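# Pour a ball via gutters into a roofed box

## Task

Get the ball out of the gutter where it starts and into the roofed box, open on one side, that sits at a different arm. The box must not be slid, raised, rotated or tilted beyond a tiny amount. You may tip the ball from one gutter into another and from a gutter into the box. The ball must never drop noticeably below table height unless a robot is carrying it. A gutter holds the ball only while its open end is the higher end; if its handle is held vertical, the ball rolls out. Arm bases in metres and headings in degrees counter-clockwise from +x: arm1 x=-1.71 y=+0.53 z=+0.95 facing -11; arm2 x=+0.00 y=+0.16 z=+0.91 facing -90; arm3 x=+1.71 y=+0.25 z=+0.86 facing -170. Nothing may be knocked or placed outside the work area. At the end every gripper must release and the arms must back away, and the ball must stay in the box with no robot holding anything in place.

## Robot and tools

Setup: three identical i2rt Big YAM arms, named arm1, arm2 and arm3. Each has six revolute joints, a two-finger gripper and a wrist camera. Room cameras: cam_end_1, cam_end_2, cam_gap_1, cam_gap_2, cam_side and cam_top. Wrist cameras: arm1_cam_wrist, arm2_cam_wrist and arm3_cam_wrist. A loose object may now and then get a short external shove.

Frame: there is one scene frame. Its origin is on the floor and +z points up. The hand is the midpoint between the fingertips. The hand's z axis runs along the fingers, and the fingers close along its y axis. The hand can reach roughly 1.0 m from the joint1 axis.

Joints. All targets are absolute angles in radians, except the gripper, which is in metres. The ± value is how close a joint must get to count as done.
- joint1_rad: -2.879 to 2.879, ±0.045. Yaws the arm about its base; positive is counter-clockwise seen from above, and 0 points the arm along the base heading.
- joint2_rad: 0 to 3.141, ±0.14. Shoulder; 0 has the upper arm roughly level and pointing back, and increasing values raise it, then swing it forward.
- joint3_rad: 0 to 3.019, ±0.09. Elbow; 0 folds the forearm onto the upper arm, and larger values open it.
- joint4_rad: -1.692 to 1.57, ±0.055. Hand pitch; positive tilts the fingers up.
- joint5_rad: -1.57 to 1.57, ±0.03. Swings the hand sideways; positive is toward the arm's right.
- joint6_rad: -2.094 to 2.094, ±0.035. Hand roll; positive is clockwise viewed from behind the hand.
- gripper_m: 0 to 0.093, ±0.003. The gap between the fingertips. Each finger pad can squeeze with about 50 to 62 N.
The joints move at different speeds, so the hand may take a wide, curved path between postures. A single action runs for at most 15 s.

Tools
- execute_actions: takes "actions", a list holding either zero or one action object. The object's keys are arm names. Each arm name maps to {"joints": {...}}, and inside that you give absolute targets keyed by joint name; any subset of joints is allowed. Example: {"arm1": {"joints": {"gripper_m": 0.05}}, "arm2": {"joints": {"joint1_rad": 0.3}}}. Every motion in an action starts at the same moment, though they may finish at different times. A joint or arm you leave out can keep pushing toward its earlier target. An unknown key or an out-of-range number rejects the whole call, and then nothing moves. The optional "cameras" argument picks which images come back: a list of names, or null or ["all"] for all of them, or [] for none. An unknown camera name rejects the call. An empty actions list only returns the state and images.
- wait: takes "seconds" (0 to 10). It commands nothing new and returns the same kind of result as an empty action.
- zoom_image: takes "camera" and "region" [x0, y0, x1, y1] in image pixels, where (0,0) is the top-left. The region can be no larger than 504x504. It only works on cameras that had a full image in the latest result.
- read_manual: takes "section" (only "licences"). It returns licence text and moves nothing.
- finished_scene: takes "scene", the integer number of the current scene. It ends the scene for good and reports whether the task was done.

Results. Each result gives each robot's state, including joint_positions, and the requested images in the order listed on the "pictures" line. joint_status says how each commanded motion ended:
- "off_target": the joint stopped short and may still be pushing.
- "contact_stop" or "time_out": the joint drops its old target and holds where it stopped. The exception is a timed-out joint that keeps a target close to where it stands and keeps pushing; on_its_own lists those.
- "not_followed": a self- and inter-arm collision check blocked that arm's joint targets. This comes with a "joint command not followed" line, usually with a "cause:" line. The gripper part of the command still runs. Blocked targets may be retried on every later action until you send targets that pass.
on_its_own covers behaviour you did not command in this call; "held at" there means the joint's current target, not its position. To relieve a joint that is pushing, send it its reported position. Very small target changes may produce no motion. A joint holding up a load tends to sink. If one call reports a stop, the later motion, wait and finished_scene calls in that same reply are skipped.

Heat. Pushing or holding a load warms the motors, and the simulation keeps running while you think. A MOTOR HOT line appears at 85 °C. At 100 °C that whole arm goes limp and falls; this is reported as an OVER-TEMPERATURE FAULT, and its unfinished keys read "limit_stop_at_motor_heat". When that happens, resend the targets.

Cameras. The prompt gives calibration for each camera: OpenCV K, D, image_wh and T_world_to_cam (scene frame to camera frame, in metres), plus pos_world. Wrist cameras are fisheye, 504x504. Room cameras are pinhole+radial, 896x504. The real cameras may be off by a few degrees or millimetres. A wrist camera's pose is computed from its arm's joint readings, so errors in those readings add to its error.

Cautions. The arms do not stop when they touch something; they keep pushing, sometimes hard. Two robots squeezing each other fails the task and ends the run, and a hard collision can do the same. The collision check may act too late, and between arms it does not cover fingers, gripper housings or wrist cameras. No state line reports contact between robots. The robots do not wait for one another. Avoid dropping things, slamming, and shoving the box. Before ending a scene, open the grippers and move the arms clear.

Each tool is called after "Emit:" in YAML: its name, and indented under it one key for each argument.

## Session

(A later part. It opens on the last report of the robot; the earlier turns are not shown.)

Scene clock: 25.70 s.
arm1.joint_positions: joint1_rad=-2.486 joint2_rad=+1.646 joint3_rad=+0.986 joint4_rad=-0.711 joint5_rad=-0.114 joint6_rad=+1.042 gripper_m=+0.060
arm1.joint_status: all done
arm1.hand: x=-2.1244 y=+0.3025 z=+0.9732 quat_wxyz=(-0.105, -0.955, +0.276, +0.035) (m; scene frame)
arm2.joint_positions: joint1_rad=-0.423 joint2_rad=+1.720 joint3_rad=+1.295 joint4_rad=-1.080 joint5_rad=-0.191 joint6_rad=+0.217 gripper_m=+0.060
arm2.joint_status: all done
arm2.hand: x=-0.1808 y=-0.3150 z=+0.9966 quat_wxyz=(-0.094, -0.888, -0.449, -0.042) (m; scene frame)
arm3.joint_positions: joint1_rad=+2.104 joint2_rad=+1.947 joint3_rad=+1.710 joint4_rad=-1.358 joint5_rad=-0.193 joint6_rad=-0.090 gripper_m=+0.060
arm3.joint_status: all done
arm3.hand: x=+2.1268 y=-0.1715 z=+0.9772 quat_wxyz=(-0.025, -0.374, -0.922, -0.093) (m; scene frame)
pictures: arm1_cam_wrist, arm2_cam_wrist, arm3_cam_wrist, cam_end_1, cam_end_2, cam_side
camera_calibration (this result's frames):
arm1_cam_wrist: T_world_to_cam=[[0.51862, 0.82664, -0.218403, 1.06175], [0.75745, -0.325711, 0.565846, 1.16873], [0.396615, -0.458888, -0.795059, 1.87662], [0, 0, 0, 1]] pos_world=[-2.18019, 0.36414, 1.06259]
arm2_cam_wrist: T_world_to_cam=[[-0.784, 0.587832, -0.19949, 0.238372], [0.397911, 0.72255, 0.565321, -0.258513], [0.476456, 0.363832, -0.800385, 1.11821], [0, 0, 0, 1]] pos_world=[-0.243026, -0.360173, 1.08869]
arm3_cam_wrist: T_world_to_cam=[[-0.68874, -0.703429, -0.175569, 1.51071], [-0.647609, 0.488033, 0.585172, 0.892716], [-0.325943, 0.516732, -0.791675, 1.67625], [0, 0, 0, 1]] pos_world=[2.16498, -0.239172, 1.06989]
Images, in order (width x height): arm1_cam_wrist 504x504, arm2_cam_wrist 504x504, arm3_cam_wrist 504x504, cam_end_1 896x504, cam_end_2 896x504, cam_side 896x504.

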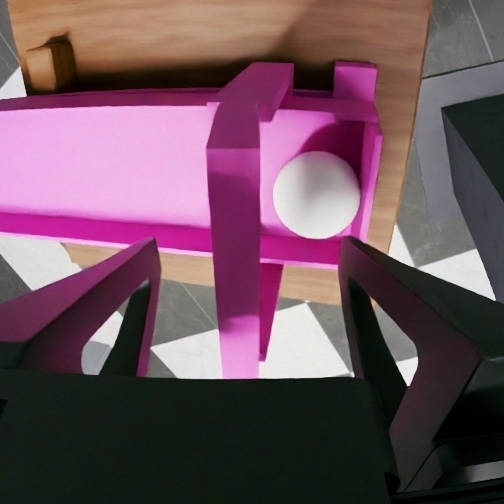

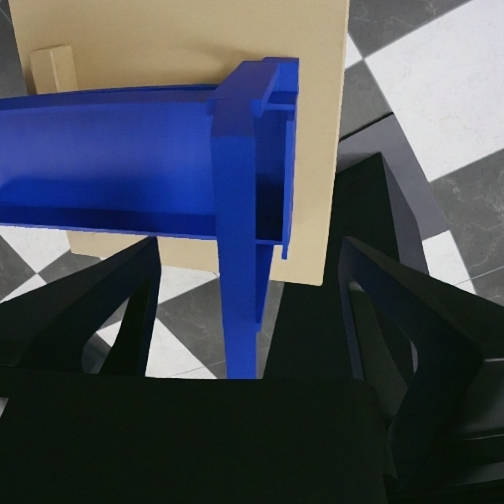

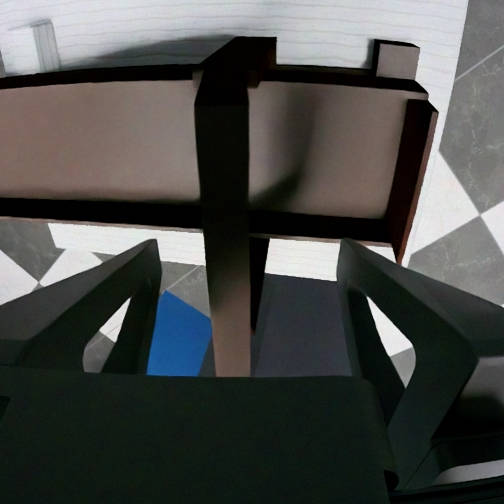

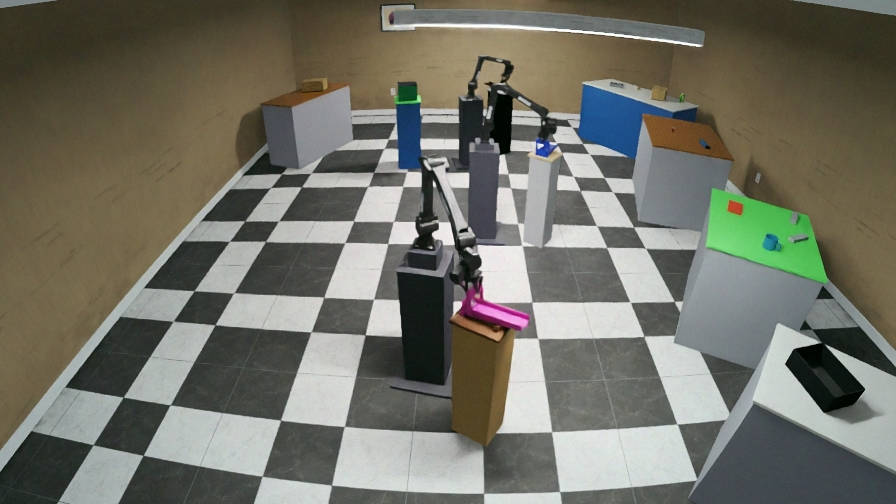

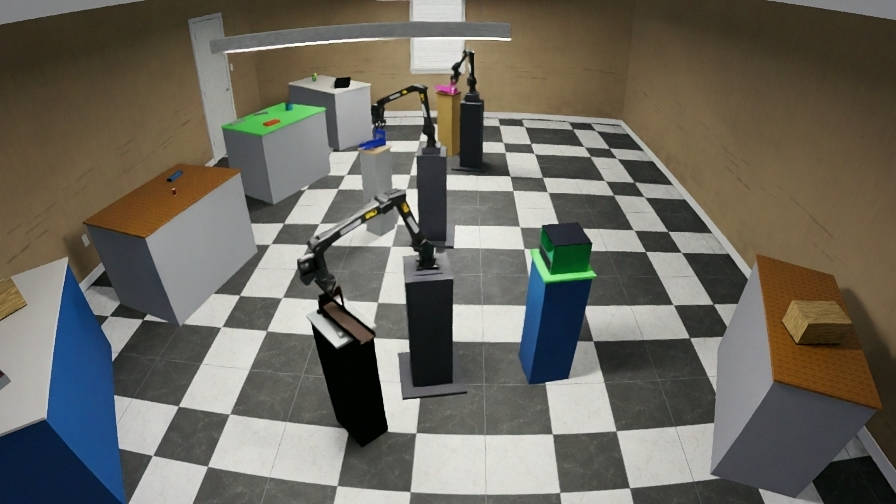

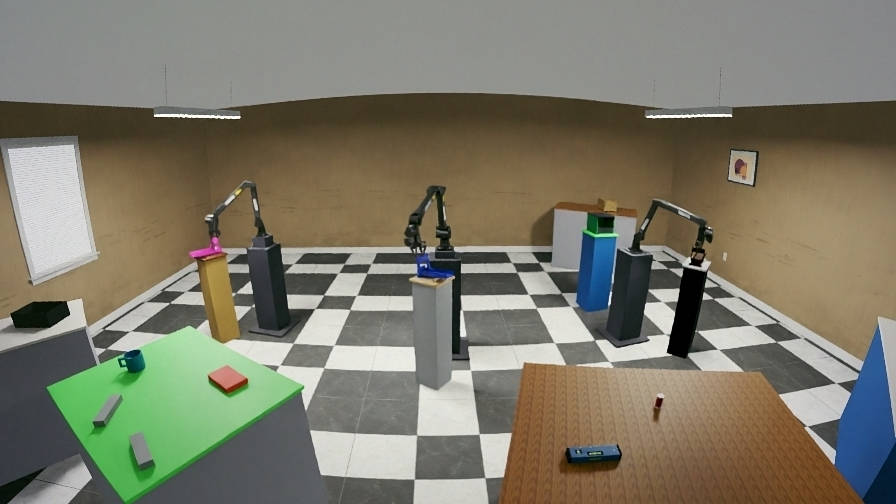

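Emit:
execute_actions:
  actions:
    - {"arm1":{"joints":{"joint2_rad":1.695,"joint3_rad":0.968,"joint4_rad":-0.62}},"arm2":{"joints":{"joint1_rad":-0.40,"joint2_rad":1.755,"joint3_rad":1.235,"joint4_rad":-0.97}},"arm3":{"joints":{"joint1_rad":2.127,"joint2_rad":1.978,"joint3_rad":1.705,"joint4_rad":-1.29}}}
  cameras: ["arm1_cam_wrist","arm2_cam_wrist","arm3_cam_wrist","cam_side","cam_end_1","cam_end_2"]

Emit:
zoom_image:
  camera: "cam_side"
  region: [380, 210, 500, 290]

Emit:
zoom_image:
  camera: "cam_end_1"
  region: [420, 230, 550, 350]

Emit:
zoom_image:
  camera: "cam_end_2"
  region: [280, 230, 410, 350]

Scene clock: 29.67 s.
arm1.joint_positions: joint1_rad=-2.486 joint2_rad=+1.694 joint3_rad=+0.969 joint4_rad=-0.632 joint5_rad=-0.114 joint6_rad=+1.042 gripper_m=+0.060
arm1.joint_status: all done
arm1.hand: x=-2.1293 y=+0.3002 z=+0.9497 quat_wxyz=(-0.110, -0.954, +0.276, +0.040) (m; scene frame)
arm2.joint_positions: joint1_rad=-0.409 joint2_rad=+1.739 joint3_rad=+1.242 joint4_rad=-0.981 joint5_rad=-0.191 joint6_rad=+0.217 gripper_m=+0.060
arm2.joint_status: all done
arm2.hand: x=-0.1741 y=-0.3183 z=+0.9699 quat_wxyz=(-0.102, -0.884, -0.456, -0.032) (m; scene frame)
arm3.joint_positions: joint1_rad=+2.124 joint2_rad=+1.969 joint3_rad=+1.695 joint4_rad=-1.299 joint5_rad=-0.193 joint6_rad=-0.090 gripper_m=+0.060
arm3.joint_status: all done
arm3.hand: x=+2.1407 y=-0.1699 z=+0.9586 quat_wxyz=(-0.034, -0.364, -0.926, -0.088) (m; scene frame)
pictures: arm1_cam_wrist, arm2_cam_wrist, arm3_cam_wrist, cam_end_1, cam_end_2, cam_side
camera_calibration (this result's frames):
arm1_cam_wrist: T_world_to_cam=[[0.515633, 0.825227, -0.230485, 1.06658], [0.764757, -0.32197, 0.558106, 1.20681], [0.386355, -0.464043, -0.797116, 1.84043], [0, 0, 0, 1]] pos_world=[-2.18394, 0.362427, 1.03934]
arm2_cam_wrist: T_world_to_cam=[[-0.794238, 0.571861, -0.205329, 0.238958], [0.393623, 0.741691, 0.543099, -0.216838], [0.462868, 0.350527, -0.814177, 1.10166], [0, 0, 0, 1]] pos_world=[-0.234783, -0.361987, 1.06378]
arm3_cam_wrist: T_world_to_cam=[[-0.672285, -0.719535, -0.174072, 1.47874], [-0.665511, 0.484442, 0.567812, 0.966136], [-0.324233, 0.497579, -0.804542, 1.67059], [0, 0, 0, 1]] pos_world=[2.17877, -0.235283, 1.05288]
Images, in order (width x height): arm1_cam_wrist 504x504, arm2_cam_wrist 504x504, arm3_cam_wrist 504x504, cam_end_1 896x504, cam_end_2 896x504, cam_side 896x504.

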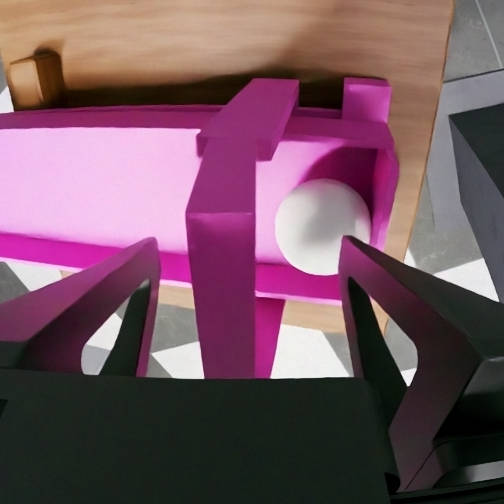

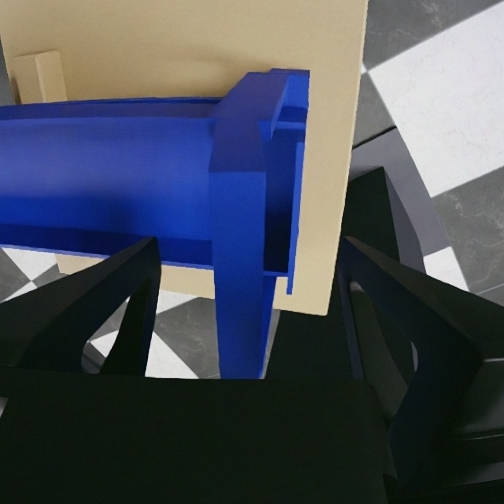

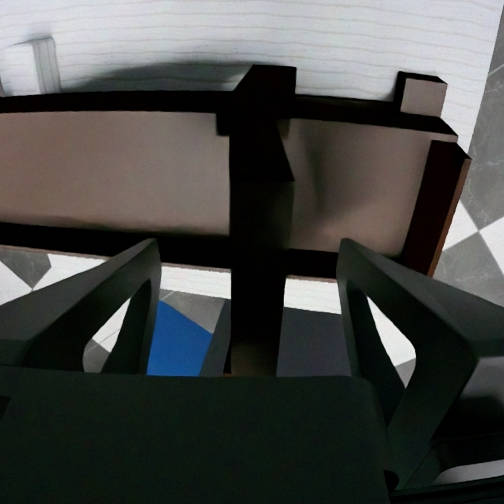

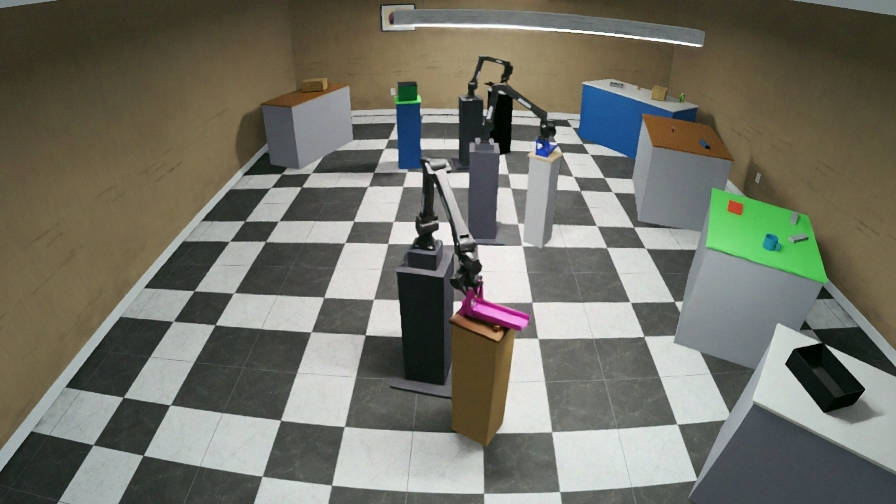

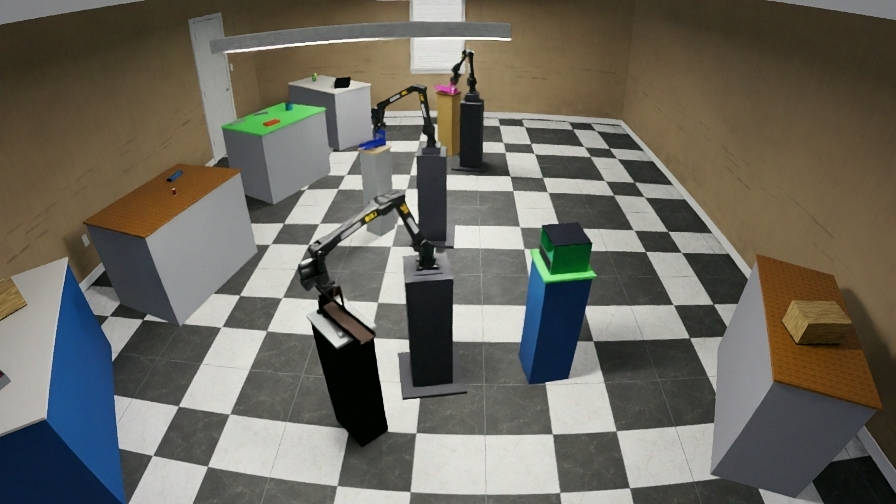

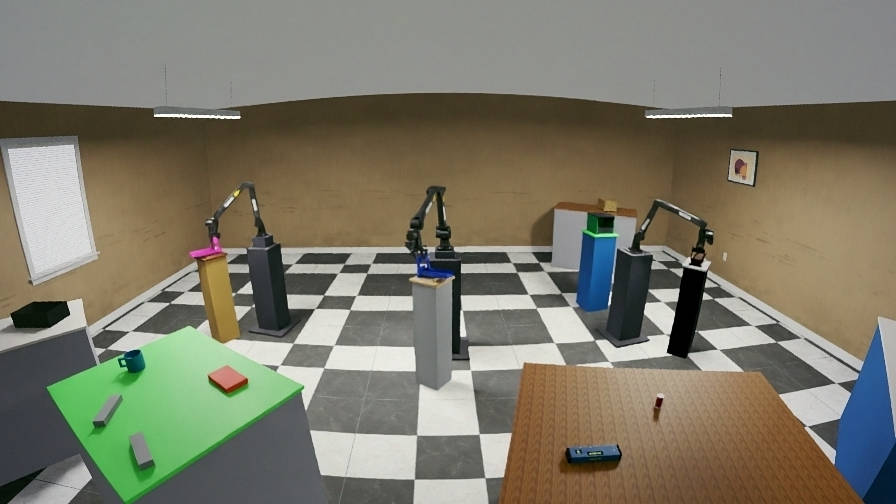

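Region (380, 210, 500, 290) of cam_side's 896x504 image, scaled by 4.200, with more detail than that image has.

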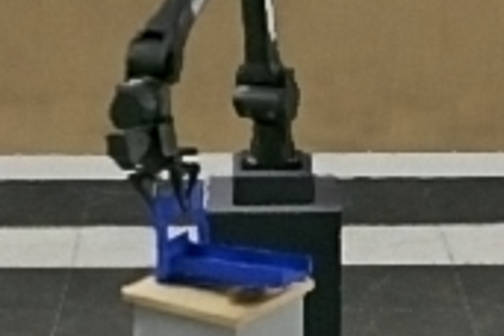

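Region (420, 230, 550, 350) of cam_end_1's 896x504 image, scaled by 3.877, with more detail than that image has; it fills the top 465 rows of this view, and the rest is white.

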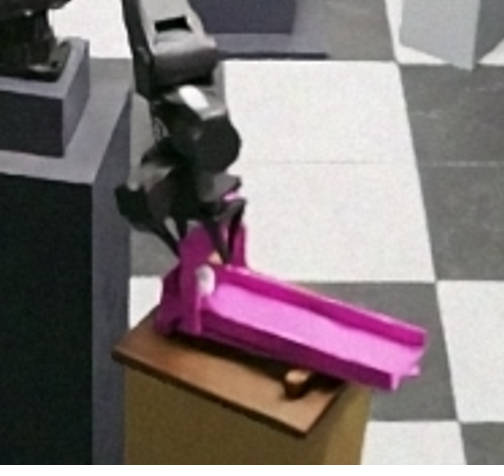

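Region (280, 230, 410, 350) of cam_end_2's 896x504 image, scaled by 3.877, with more detail than that image has; it fills the top 465 rows of this view, and the rest is white.

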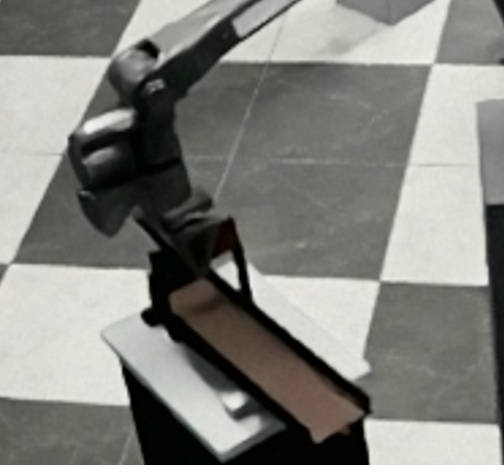

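Emit:
execute_actions:
  actions:
    - {"arm1":{"joints":{"gripper_m":0}},"arm2":{"joints":{"gripper_m":0}},"arm3":{"joints":{"gripper_m":0}}}
  cameras: ["arm1_cam_wrist","arm2_cam_wrist","arm3_cam_wrist"]

Scene clock: 30.77 s.
arm1.joint_positions: joint1_rad=-2.486 joint2_rad=+1.694 joint3_rad=+0.969 joint4_rad=-0.627 joint5_rad=-0.111 joint6_rad=+1.044 gripper_m=+0.011
arm1.joint_status: gripper_m off_target (ended at +0.011, target +0.000)
arm1.hand: x=-2.1307 y=+0.3004 z=+0.9499 quat_wxyz=(-0.111, -0.954, +0.277, +0.043) (m; scene frame)
arm2.joint_positions: joint1_rad=-0.409 joint2_rad=+1.739 joint3_rad=+1.242 joint4_rad=-0.979 joint5_rad=-0.195 joint6_rad=+0.219 gripper_m=+0.011
arm2.joint_status: gripper_m off_target (ended at +0.011, target +0.000)
arm2.hand: x=-0.1738 y=-0.3189 z=+0.9701 quat_wxyz=(-0.104, -0.884, -0.455, -0.032) (m; scene frame)
arm3.joint_positions: joint1_rad=+2.122 joint2_rad=+1.969 joint3_rad=+1.695 joint4_rad=-1.298 joint5_rad=-0.200 joint6_rad=-0.090 gripper_m=+0.012
arm3.joint_status: gripper_m off_target (ended at +0.012, target +0.000)
arm3.hand: x=+2.1412 y=-0.1697 z=+0.9588 quat_wxyz=(-0.036, -0.365, -0.926, -0.091) (m; scene frame)
pictures: arm1_cam_wrist, arm2_cam_wrist, arm3_cam_wrist
camera_calibration (this result's frames):
arm1_cam_wrist: T_world_to_cam=[[0.516365, 0.823972, -0.23332, 1.07185], [0.766981, -0.323778, 0.553993, 1.21705], [0.380931, -0.465014, -0.799158, 1.83192], [0, 0, 0, 1]] pos_world=[-2.18476, 0.362747, 1.03984]
arm2_cam_wrist: T_world_to_cam=[[-0.793051, 0.572293, -0.208689, 0.243175], [0.393327, 0.742679, 0.541962, -0.215203], [0.465149, 0.347721, -0.81408, 1.10127], [0, 0, 0, 1]] pos_world=[-0.234758, -0.362274, 1.0639]
arm3_cam_wrist: T_world_to_cam=[[-0.672433, -0.717663, -0.181094, 1.48665], [-0.668023, 0.483096, 0.566006, 0.973158], [-0.318716, 0.501576, -0.804265, 1.65946], [0, 0, 0, 1]] pos_world=[2.17866, -0.235561, 1.05305]
Images, in order (width x height): arm1_cam_wrist 504x504, arm2_cam_wrist 504x504, arm3_cam_wrist 504x504.

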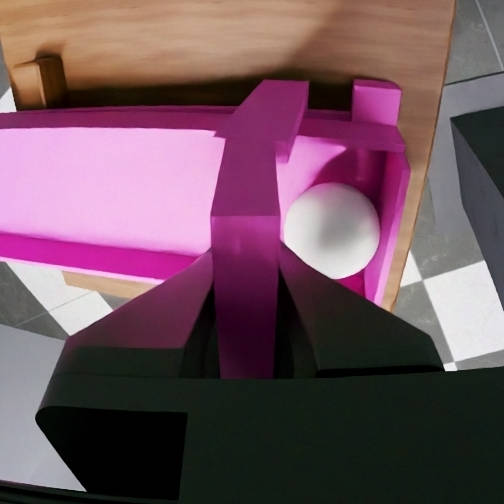

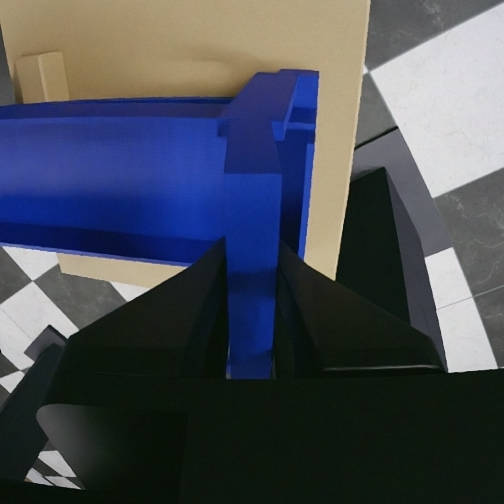

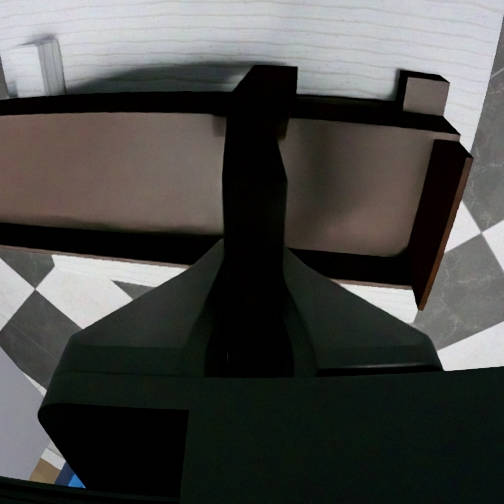

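Emit:
execute_actions:
  actions:
    - {"arm1":{"joints":{"joint2_rad":1.45}},"arm2":{"joints":{"joint2_rad":1.52}},"arm3":{"joints":{"joint2_rad":1.76}}}
  cameras: ["arm1_cam_wrist","arm2_cam_wrist","arm3_cam_wrist","cam_side"]

Scene clock: 32.73 s.
arm1.joint_positions: joint1_rad=-2.486 joint2_rad=+1.460 joint3_rad=+0.948 joint4_rad=-0.627 joint5_rad=-0.110 joint6_rad=+1.044 gripper_m=+0.011
arm1.joint_status: all done
arm1.hand: x=-2.1382 y=+0.2960 z=+1.0495 quat_wxyz=(-0.183, -0.939, +0.266, +0.120) (m; scene frame)
arm2.joint_positions: joint1_rad=-0.409 joint2_rad=+1.515 joint3_rad=+1.227 joint4_rad=-0.979 joint5_rad=-0.187 joint6_rad=+0.219 gripper_m=+0.011
arm2.joint_status: all done
arm2.hand: x=-0.1748 y=-0.3163 z=+1.0736 quat_wxyz=(-0.166, -0.871, -0.459, +0.051) (m; scene frame)
arm3.joint_positions: joint1_rad=+2.123 joint2_rad=+1.764 joint3_rad=+1.672 joint4_rad=-1.296 joint5_rad=-0.187 joint6_rad=-0.092 gripper_m=+0.012
arm3.joint_status: all done
arm3.hand: x=+2.1328 y=-0.1624 z=+1.0671 quat_wxyz=(-0.115, -0.354, -0.927, -0.044) (m; scene frame)
pictures: arm1_cam_wrist, arm2_cam_wrist, arm3_cam_wrist, cam_side
camera_calibration (this result's frames):
arm1_cam_wrist: T_world_to_cam=[[0.454037, 0.793949, -0.404346, 1.15772], [0.86154, -0.275521, 0.426423, 1.48795], [0.227152, -0.541972, -0.809116, 1.61672], [0, 0, 0, 1]] pos_world=[-2.17481, 0.367009, 1.14173]
arm2_cam_wrist: T_world_to_cam=[[-0.811789, 0.531794, -0.241234, 0.28137], [0.435977, 0.826776, 0.355479, -0.0385905], [0.388488, 0.183401, -0.903018, 1.21521], [0, 0, 0, 1]] pos_world=[-0.226856, -0.340596, 1.17895]
arm3_cam_wrist: T_world_to_cam=[[-0.651633, -0.743605, -0.149752, 1.42377], [-0.725316, 0.553049, 0.409943, 1.20278], [-0.222016, 0.37575, -0.899734, 1.6154], [0, 0, 0, 1]] pos_world=[2.15882, -0.213459, 1.17357]
Images, in order (width x height): arm1_cam_wrist 504x504, arm2_cam_wrist 504x504, arm3_cam_wrist 504x504, cam_side 896x504.

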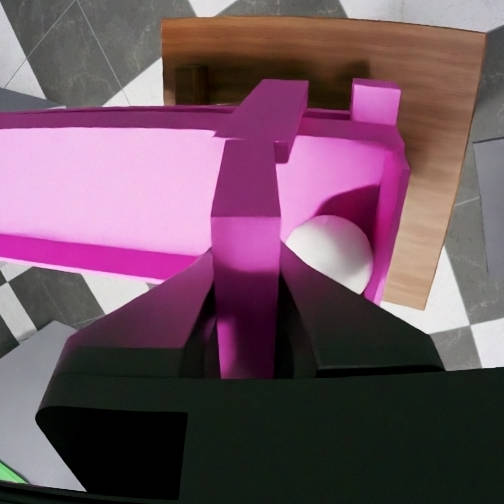

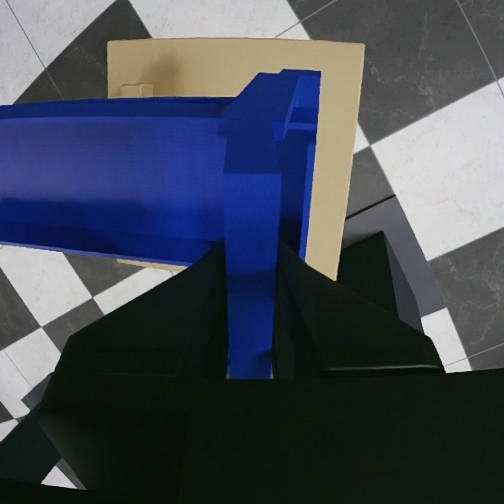

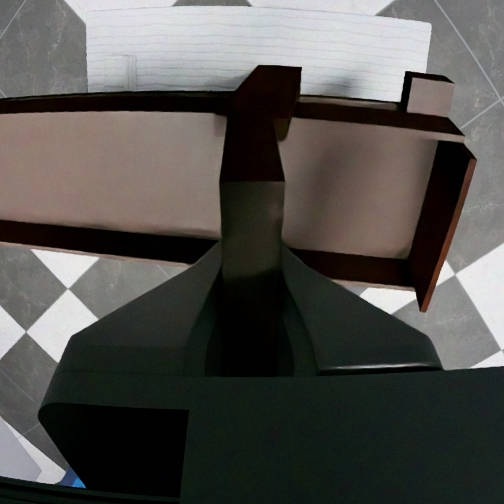

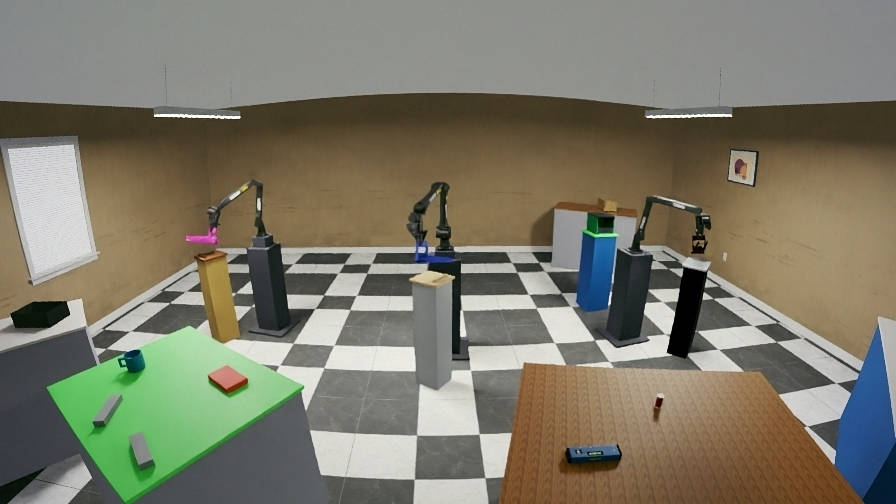

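Emit:
execute_actions:
  actions:
    - {"arm1":{"joints":{"joint4_rad":-0.42,"joint5_rad":0,"joint6_rad":1.575}},"arm2":{"joints":{"joint1_rad":-1.782,"joint5_rad":0,"joint6_rad":1.58}},"arm3":{"joints":{"joint1_rad":1.0,"joint5_rad":0,"joint6_rad":1.58}}}
  cameras: ["arm1_cam_wrist"]

Emit:
execute_actions:
  actions:
    - {"arm1":{"joints":{"joint1_rad":-0.016}},"arm2":{"joints":{"joint2_rad":1.8,"joint3_rad":1.54,"joint4_rad":-0.89}},"arm3":{"joints":{"joint1_rad":-0.12}}}
  cameras: ["arm1_cam_wrist","cam_side","cam_gap_1"]

Emit:
zoom_image:
  camera: "cam_side"
  region: [260, 170, 460, 270]

Scene clock: 37.33 s.
arm1.joint_positions: joint1_rad=-2.486 joint2_rad=+1.460 joint3_rad=+0.948 joint4_rad=-0.446 joint5_rad=-0.002 joint6_rad=+1.564 gripper_m=+0.011
arm1.joint_status: all done
arm1.hand: x=-2.1813 y=+0.2950 z=+1.0706 quat_wxyz=(-0.254, -0.814, +0.497, +0.160) (m; scene frame)
arm2.joint_positions: joint1_rad=-1.784 joint2_rad=+1.515 joint3_rad=+1.227 joint4_rad=-0.975 joint5_rad=+0.002 joint6_rad=+1.566 gripper_m=+0.011
arm2.joint_status: all done
arm2.hand: x=-0.4995 y=+0.2708 z=+1.0724 quat_wxyz=(-0.088, -0.623, +0.768, +0.120) (m; scene frame)
arm3.joint_positions: joint1_rad=+0.996 joint2_rad=+1.777 joint3_rad=+1.672 joint4_rad=-1.290 joint5_rad=+0.003 joint6_rad=+1.569 gripper_m=+0.012
arm3.joint_status: all done
arm3.hand: x=+1.4903 y=-0.2908 z=+1.0646 quat_wxyz=(-0.083, -0.977, +0.194, +0.026) (m; scene frame)
pictures: arm1_cam_wrist
camera_calibration (this result's frames):
arm1_cam_wrist: T_world_to_cam=[[0.727515, 0.380844, -0.570684, 2.08308], [0.670444, -0.571261, 0.473462, 1.13578], [-0.145694, -0.727062, -0.670935, 0.736426], [0, 0, 0, 1]] pos_world=[-2.16965, 0.390929, 1.14512]
Images, in order (width x height): arm1_cam_wrist 504x504.

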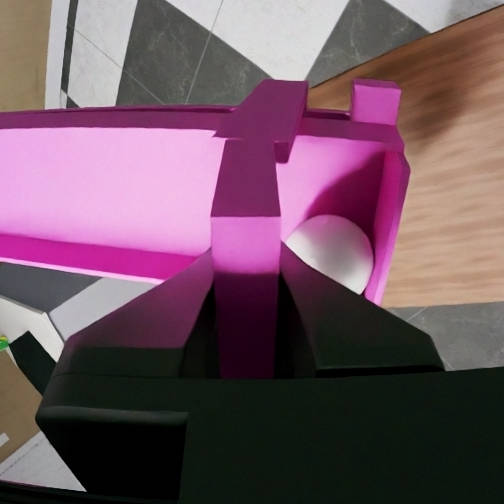

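Scene clock: 39.63 s.
arm1.joint_positions: joint1_rad=-0.010 joint2_rad=+1.463 joint3_rad=+0.948 joint4_rad=-0.436 joint5_rad=-0.002 joint6_rad=+1.567 gripper_m=+0.011
arm1.joint_status: all done
arm1.hand: x=-1.2013 y=+0.4255 z=+1.0714 quat_wxyz=(-0.233, -0.737, -0.604, -0.196) (m; scene frame)
arm2.joint_positions: joint1_rad=-1.784 joint2_rad=+1.811 joint3_rad=+1.459 joint4_rad=-0.901 joint5_rad=+0.002 joint6_rad=+1.566 gripper_m=+0.011
arm2.joint_status: all done
arm2.hand: x=-0.6005 y=+0.2934 z=+1.0190 quat_wxyz=(-0.091, -0.622, +0.767, +0.124) (m; scene frame)
arm3.joint_positions: joint1_rad=-0.124 joint2_rad=+1.777 joint3_rad=+1.672 joint4_rad=-1.290 joint5_rad=+0.003 joint6_rad=+1.573 gripper_m=+0.012
arm3.joint_status: all done
arm3.hand: x=+1.1299 y=+0.2205 z=+1.0742 quat_wxyz=(-0.064, -0.723, +0.685, +0.069) (m; scene frame)
pictures: arm1_cam_wrist, cam_gap_1, cam_side
camera_calibration (this result's frames):
arm1_cam_wrist: T_world_to_cam=[[-0.800163, 0.160099, -0.57802, -0.412556], [-0.177747, 0.857128, 0.483464, -1.08443], [0.572839, 0.489592, -0.657385, 1.30561], [0, 0, 0, 1]] pos_world=[-1.27077, 0.356329, 1.14411]
Images, in order (width x height): arm1_cam_wrist 504x504, cam_gap_1 896x504, cam_side 896x504.

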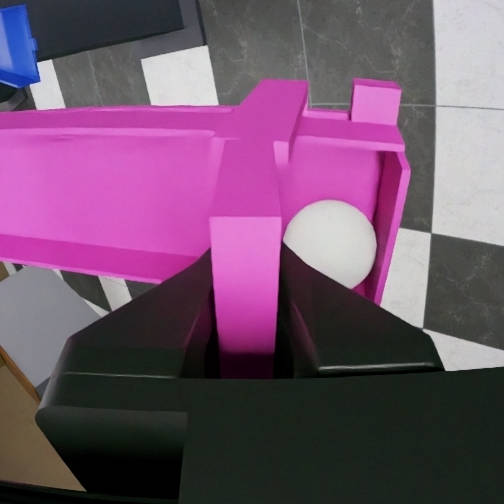

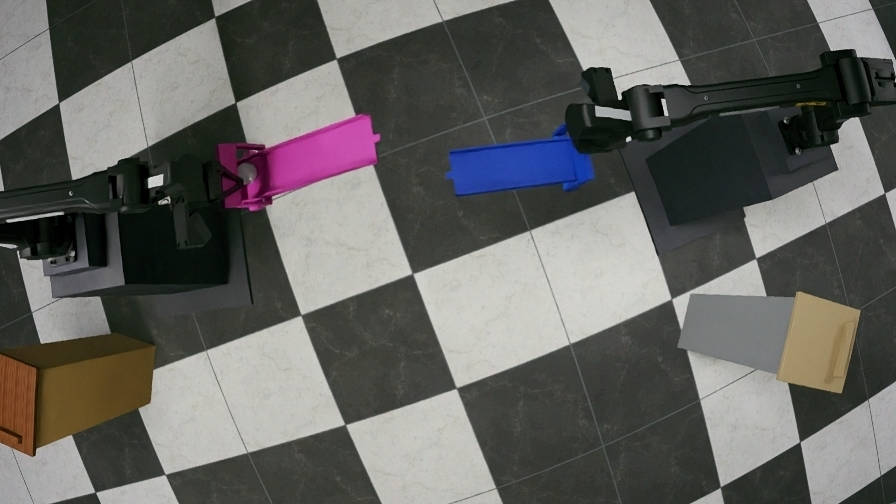

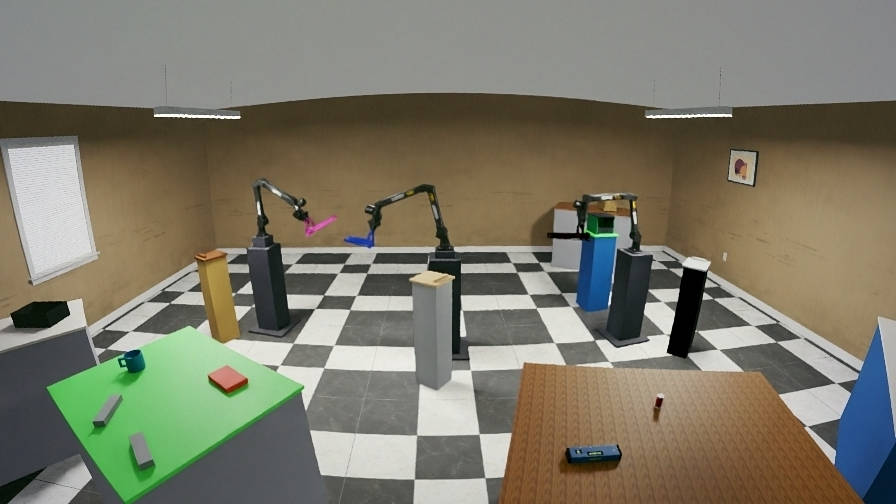

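Region (260, 170, 460, 270) of cam_side's 896x504 image, scaled by 2.520, with more detail than that image has.

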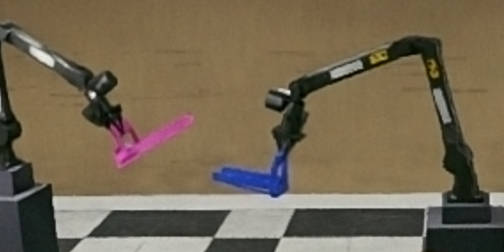

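Emit:
execute_actions:
  actions:
    - {"arm1":{"joints":{"joint2_rad":1.70,"joint3_rad":1.47,"joint4_rad":-0.62,"joint6_rad":1.68}},"arm2":{"joints":{"joint4_rad":-0.86}}}
  cameras: []

Emit:
execute_actions:
  actions:
    - {"arm1":{"joints":{"joint2_rad":1.93,"joint3_rad":1.94,"joint4_rad":-0.88}}}
  cameras: []

Emit:
execute_actions:
  actions:
    - {"arm1":{"joints":{"joint2_rad":2.15,"joint3_rad":2.38,"joint4_rad":-1.22}}}
  cameras: ["arm1_cam_wrist","cam_side","cam_gap_1"]

Emit:
zoom_image:
  camera: "cam_side"
  region: [290, 180, 410, 260]

Scene clock: 45.53 s.
arm1.joint_positions: joint1_rad=-0.010 joint2_rad=+1.710 joint3_rad=+1.413 joint4_rad=-0.626 joint5_rad=-0.001 joint6_rad=+1.670 gripper_m=+0.011
arm1.joint_status: all done
arm1.hand: x=-1.0728 y=+0.3990 z=+1.1335 quat_wxyz=(-0.233, -0.763, -0.563, -0.216) (m; scene frame)
arm2.joint_positions: joint1_rad=-1.784 joint2_rad=+1.811 joint3_rad=+1.459 joint4_rad=-0.878 joint5_rad=+0.002 joint6_rad=+1.566 gripper_m=+0.011
arm2.joint_status: all done
arm2.hand: x=-0.6056 y=+0.2944 z=+1.0207 quat_wxyz=(-0.098, -0.621, +0.766, +0.133) (m; scene frame)
arm3.joint_positions: joint1_rad=-0.124 joint2_rad=+1.777 joint3_rad=+1.672 joint4_rad=-1.290 joint5_rad=+0.003 joint6_rad=+1.573 gripper_m=+0.012
arm3.joint_status: not commanded
arm3.hand: x=+1.1299 y=+0.2205 z=+1.0742 quat_wxyz=(-0.064, -0.723, +0.685, +0.069) (m; scene frame)
pictures: none
No camera images: the call's "cameras" was empty. Leave "cameras" out to get every camera's image.

Scene clock: 46.97 s.
arm1.joint_positions: joint1_rad=-0.010 joint2_rad=+1.945 joint3_rad=+1.870 joint4_rad=-0.887 joint5_rad=-0.001 joint6_rad=+1.671 gripper_m=+0.011
arm1.joint_status: all done
arm1.hand: x=-0.9846 y=+0.3808 z=+1.1729 quat_wxyz=(-0.219, -0.768, -0.566, -0.204) (m; scene frame)
arm2.joint_positions: joint1_rad=-1.784 joint2_rad=+1.811 joint3_rad=+1.459 joint4_rad=-0.878 joint5_rad=+0.002 joint6_rad=+1.566 gripper_m=+0.011
arm2.joint_status: not commanded
arm2.hand: x=-0.6056 y=+0.2944 z=+1.0207 quat_wxyz=(-0.098, -0.621, +0.766, +0.133) (m; scene frame)
arm3.joint_positions: joint1_rad=-0.124 joint2_rad=+1.777 joint3_rad=+1.672 joint4_rad=-1.290 joint5_rad=+0.003 joint6_rad=+1.573 gripper_m=+0.012
arm3.joint_status: not commanded
arm3.hand: x=+1.1299 y=+0.2205 z=+1.0742 quat_wxyz=(-0.064, -0.723, +0.685, +0.069) (m; scene frame)
pictures: none
No camera images: the call's "cameras" was empty. Leave "cameras" out to get every camera's image.

Scene clock: 48.40 s.
arm1.joint_positions: joint1_rad=-0.010 joint2_rad=+2.172 joint3_rad=+2.308 joint4_rad=-1.224 joint5_rad=-0.001 joint6_rad=+1.671 gripper_m=+0.011
arm1.joint_status: all done
arm1.hand: x=-0.9459 y=+0.3729 z=+1.1828 quat_wxyz=(-0.174, -0.782, -0.576, -0.163) (m; scene frame)
arm2.joint_positions: joint1_rad=-1.784 joint2_rad=+1.811 joint3_rad=+1.459 joint4_rad=-0.878 joint5_rad=+0.002 joint6_rad=+1.566 gripper_m=+0.011
arm2.joint_status: not commanded
arm2.hand: x=-0.6056 y=+0.2944 z=+1.0207 quat_wxyz=(-0.098, -0.621, +0.766, +0.133) (m; scene frame)
arm3.joint_positions: joint1_rad=-0.124 joint2_rad=+1.777 joint3_rad=+1.672 joint4_rad=-1.290 joint5_rad=+0.003 joint6_rad=+1.573 gripper_m=+0.012
arm3.joint_status: not commanded
arm3.hand: x=+1.1299 y=+0.2205 z=+1.0742 quat_wxyz=(-0.064, -0.723, +0.685, +0.069) (m; scene frame)
pictures: arm1_cam_wrist, cam_gap_1, cam_side
camera_calibration (this result's frames):
arm1_cam_wrist: T_world_to_cam=[[-0.846061, 0.273751, -0.457429, -0.363786], [-0.038421, 0.824532, 0.56451, -0.999772], [0.5317, 0.495185, -0.687086, 1.25239], [0, 0, 0, 1]] pos_world=[-1.01209, 0.303765, 1.25848]
Images, in order (width x height): arm1_cam_wrist 504x504, cam_gap_1 896x504, cam_side 896x504.

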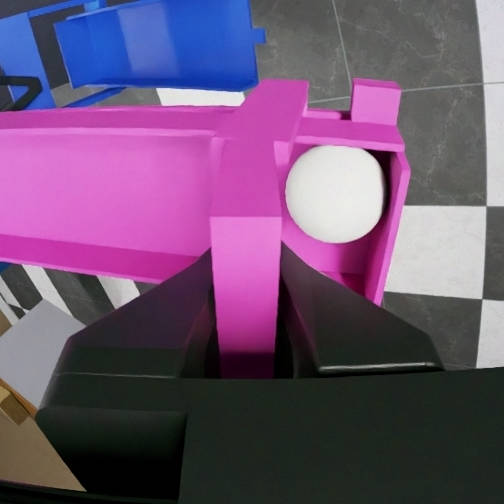

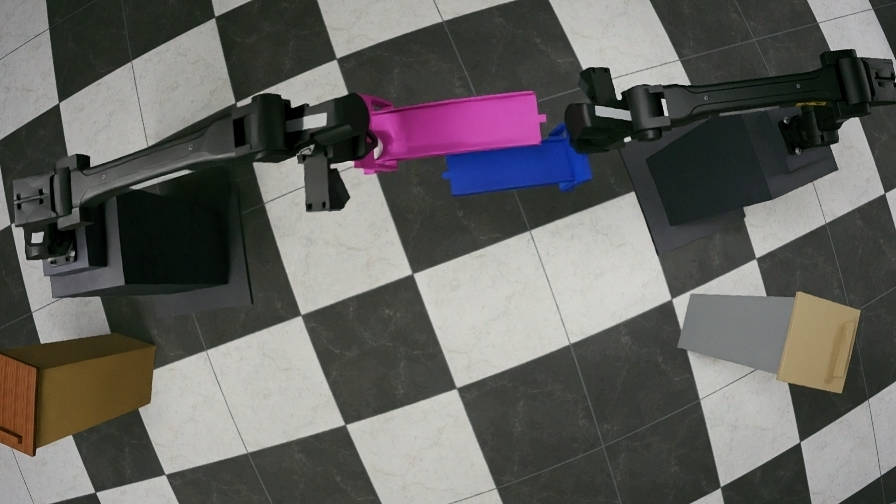

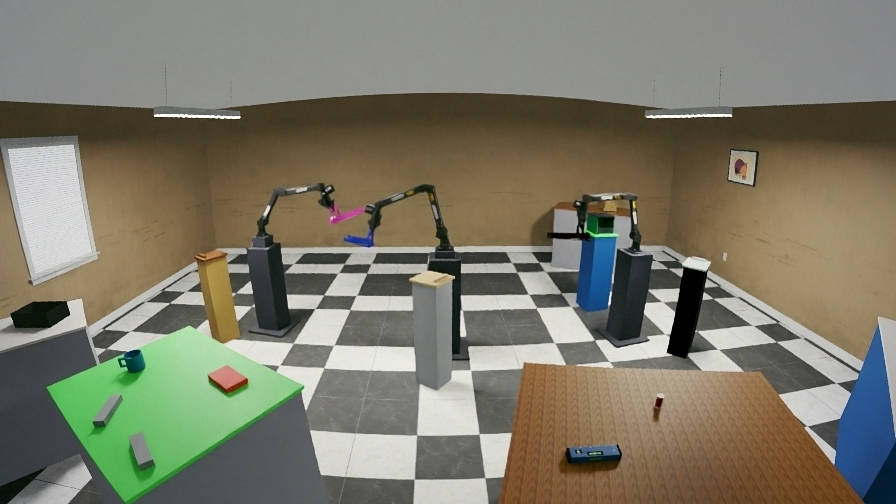

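Region (290, 180, 410, 260) of cam_side's 896x504 image, scaled by 4.200, with more detail than that image has.

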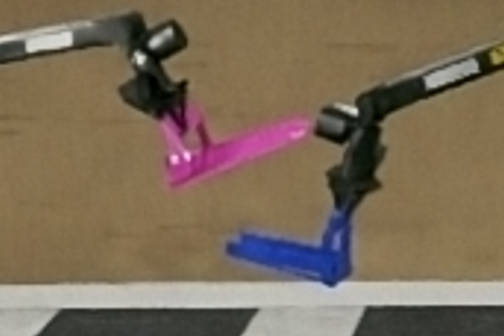

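Emit:
execute_actions:
  actions:
    - {"arm1":{"joints":{"joint1_rad":-0.066,"joint2_rad":2.21,"joint4_rad":-1.31,"joint6_rad":1.63}}}
  cameras: ["arm1_cam_wrist","cam_side","cam_gap_1"]

Emit:
zoom_image:
  camera: "cam_side"
  region: [290, 180, 410, 260]

Scene clock: 50.10 s.
arm1.joint_positions: joint1_rad=-0.074 joint2_rad=+2.238 joint3_rad=+2.311 joint4_rad=-1.312 joint5_rad=+0.000 joint6_rad=+1.637 gripper_m=+0.011
arm1.joint_status: all done
arm1.hand: x=-0.9709 y=+0.3285 z=+1.1258 quat_wxyz=(-0.125, -0.803, -0.573, -0.107) (m; scene frame)
arm2.joint_positions: joint1_rad=-1.784 joint2_rad=+1.811 joint3_rad=+1.459 joint4_rad=-0.878 joint5_rad=+0.002 joint6_rad=+1.566 gripper_m=+0.011
arm2.joint_status: not commanded
arm2.hand: x=-0.6056 y=+0.2944 z=+1.0207 quat_wxyz=(-0.098, -0.621, +0.766, +0.133) (m; scene frame)
arm3.joint_positions: joint1_rad=-0.124 joint2_rad=+1.777 joint3_rad=+1.672 joint4_rad=-1.290 joint5_rad=+0.003 joint6_rad=+1.573 gripper_m=+0.012
arm3.joint_status: not commanded
arm3.hand: x=+1.1299 y=+0.2205 z=+1.0742 quat_wxyz=(-0.064, -0.723, +0.685, +0.069) (m; scene frame)
pictures: arm1_cam_wrist, cam_gap_1, cam_side
camera_calibration (this result's frames):
arm1_cam_wrist: T_world_to_cam=[[-0.895224, 0.309322, -0.320771, -0.61214], [0.0733191, 0.812269, 0.578656, -0.835302], [0.439544, 0.494508, -0.749842, 1.22993], [0, 0, 0, 1]] pos_world=[-1.02737, 0.259629, 1.20925]
Images, in order (width x height): arm1_cam_wrist 504x504, cam_gap_1 896x504, cam_side 896x504.

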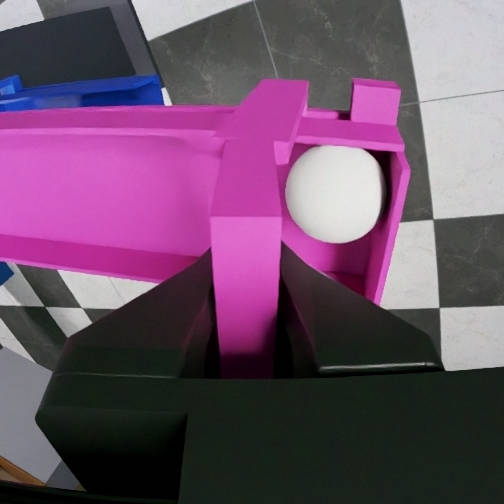

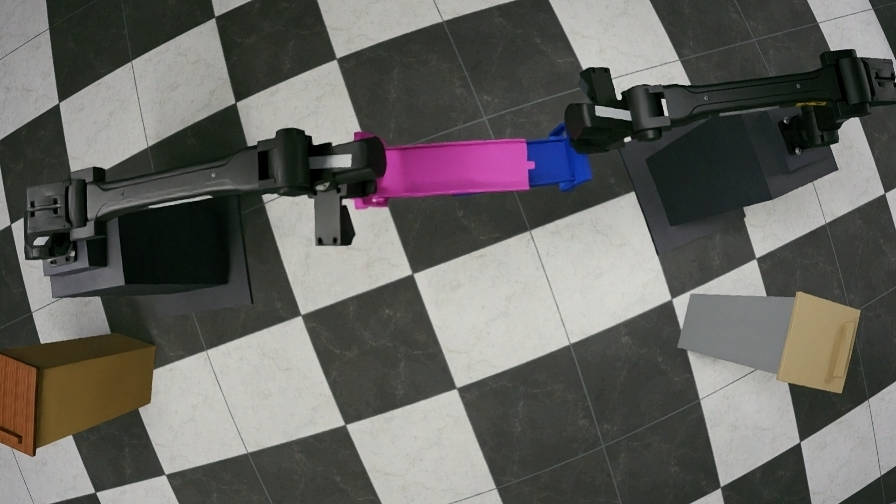

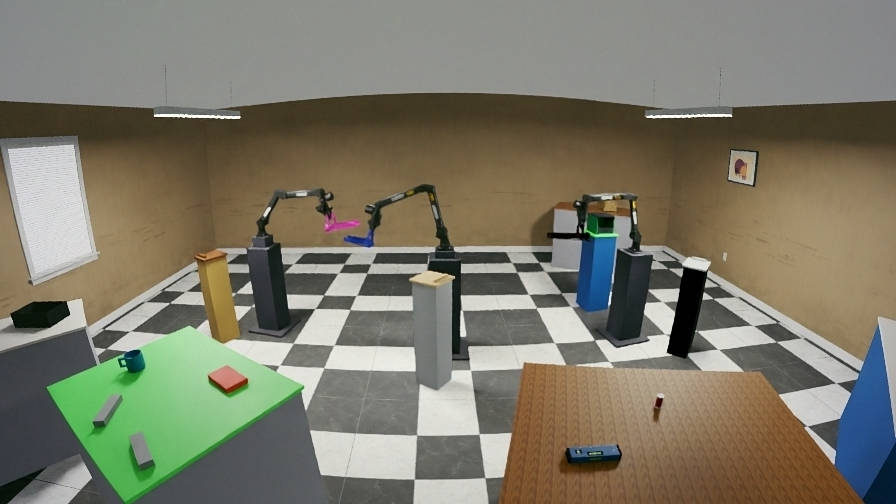

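Region (290, 180, 410, 260) of cam_side's 896x504 image, scaled by 4.200, with more detail than that image has.

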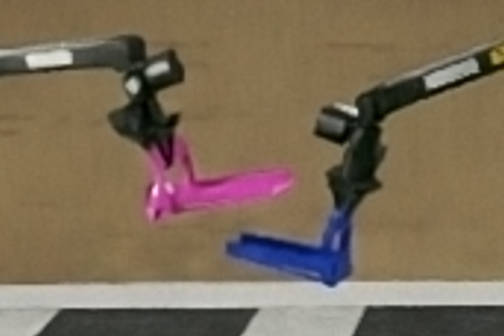

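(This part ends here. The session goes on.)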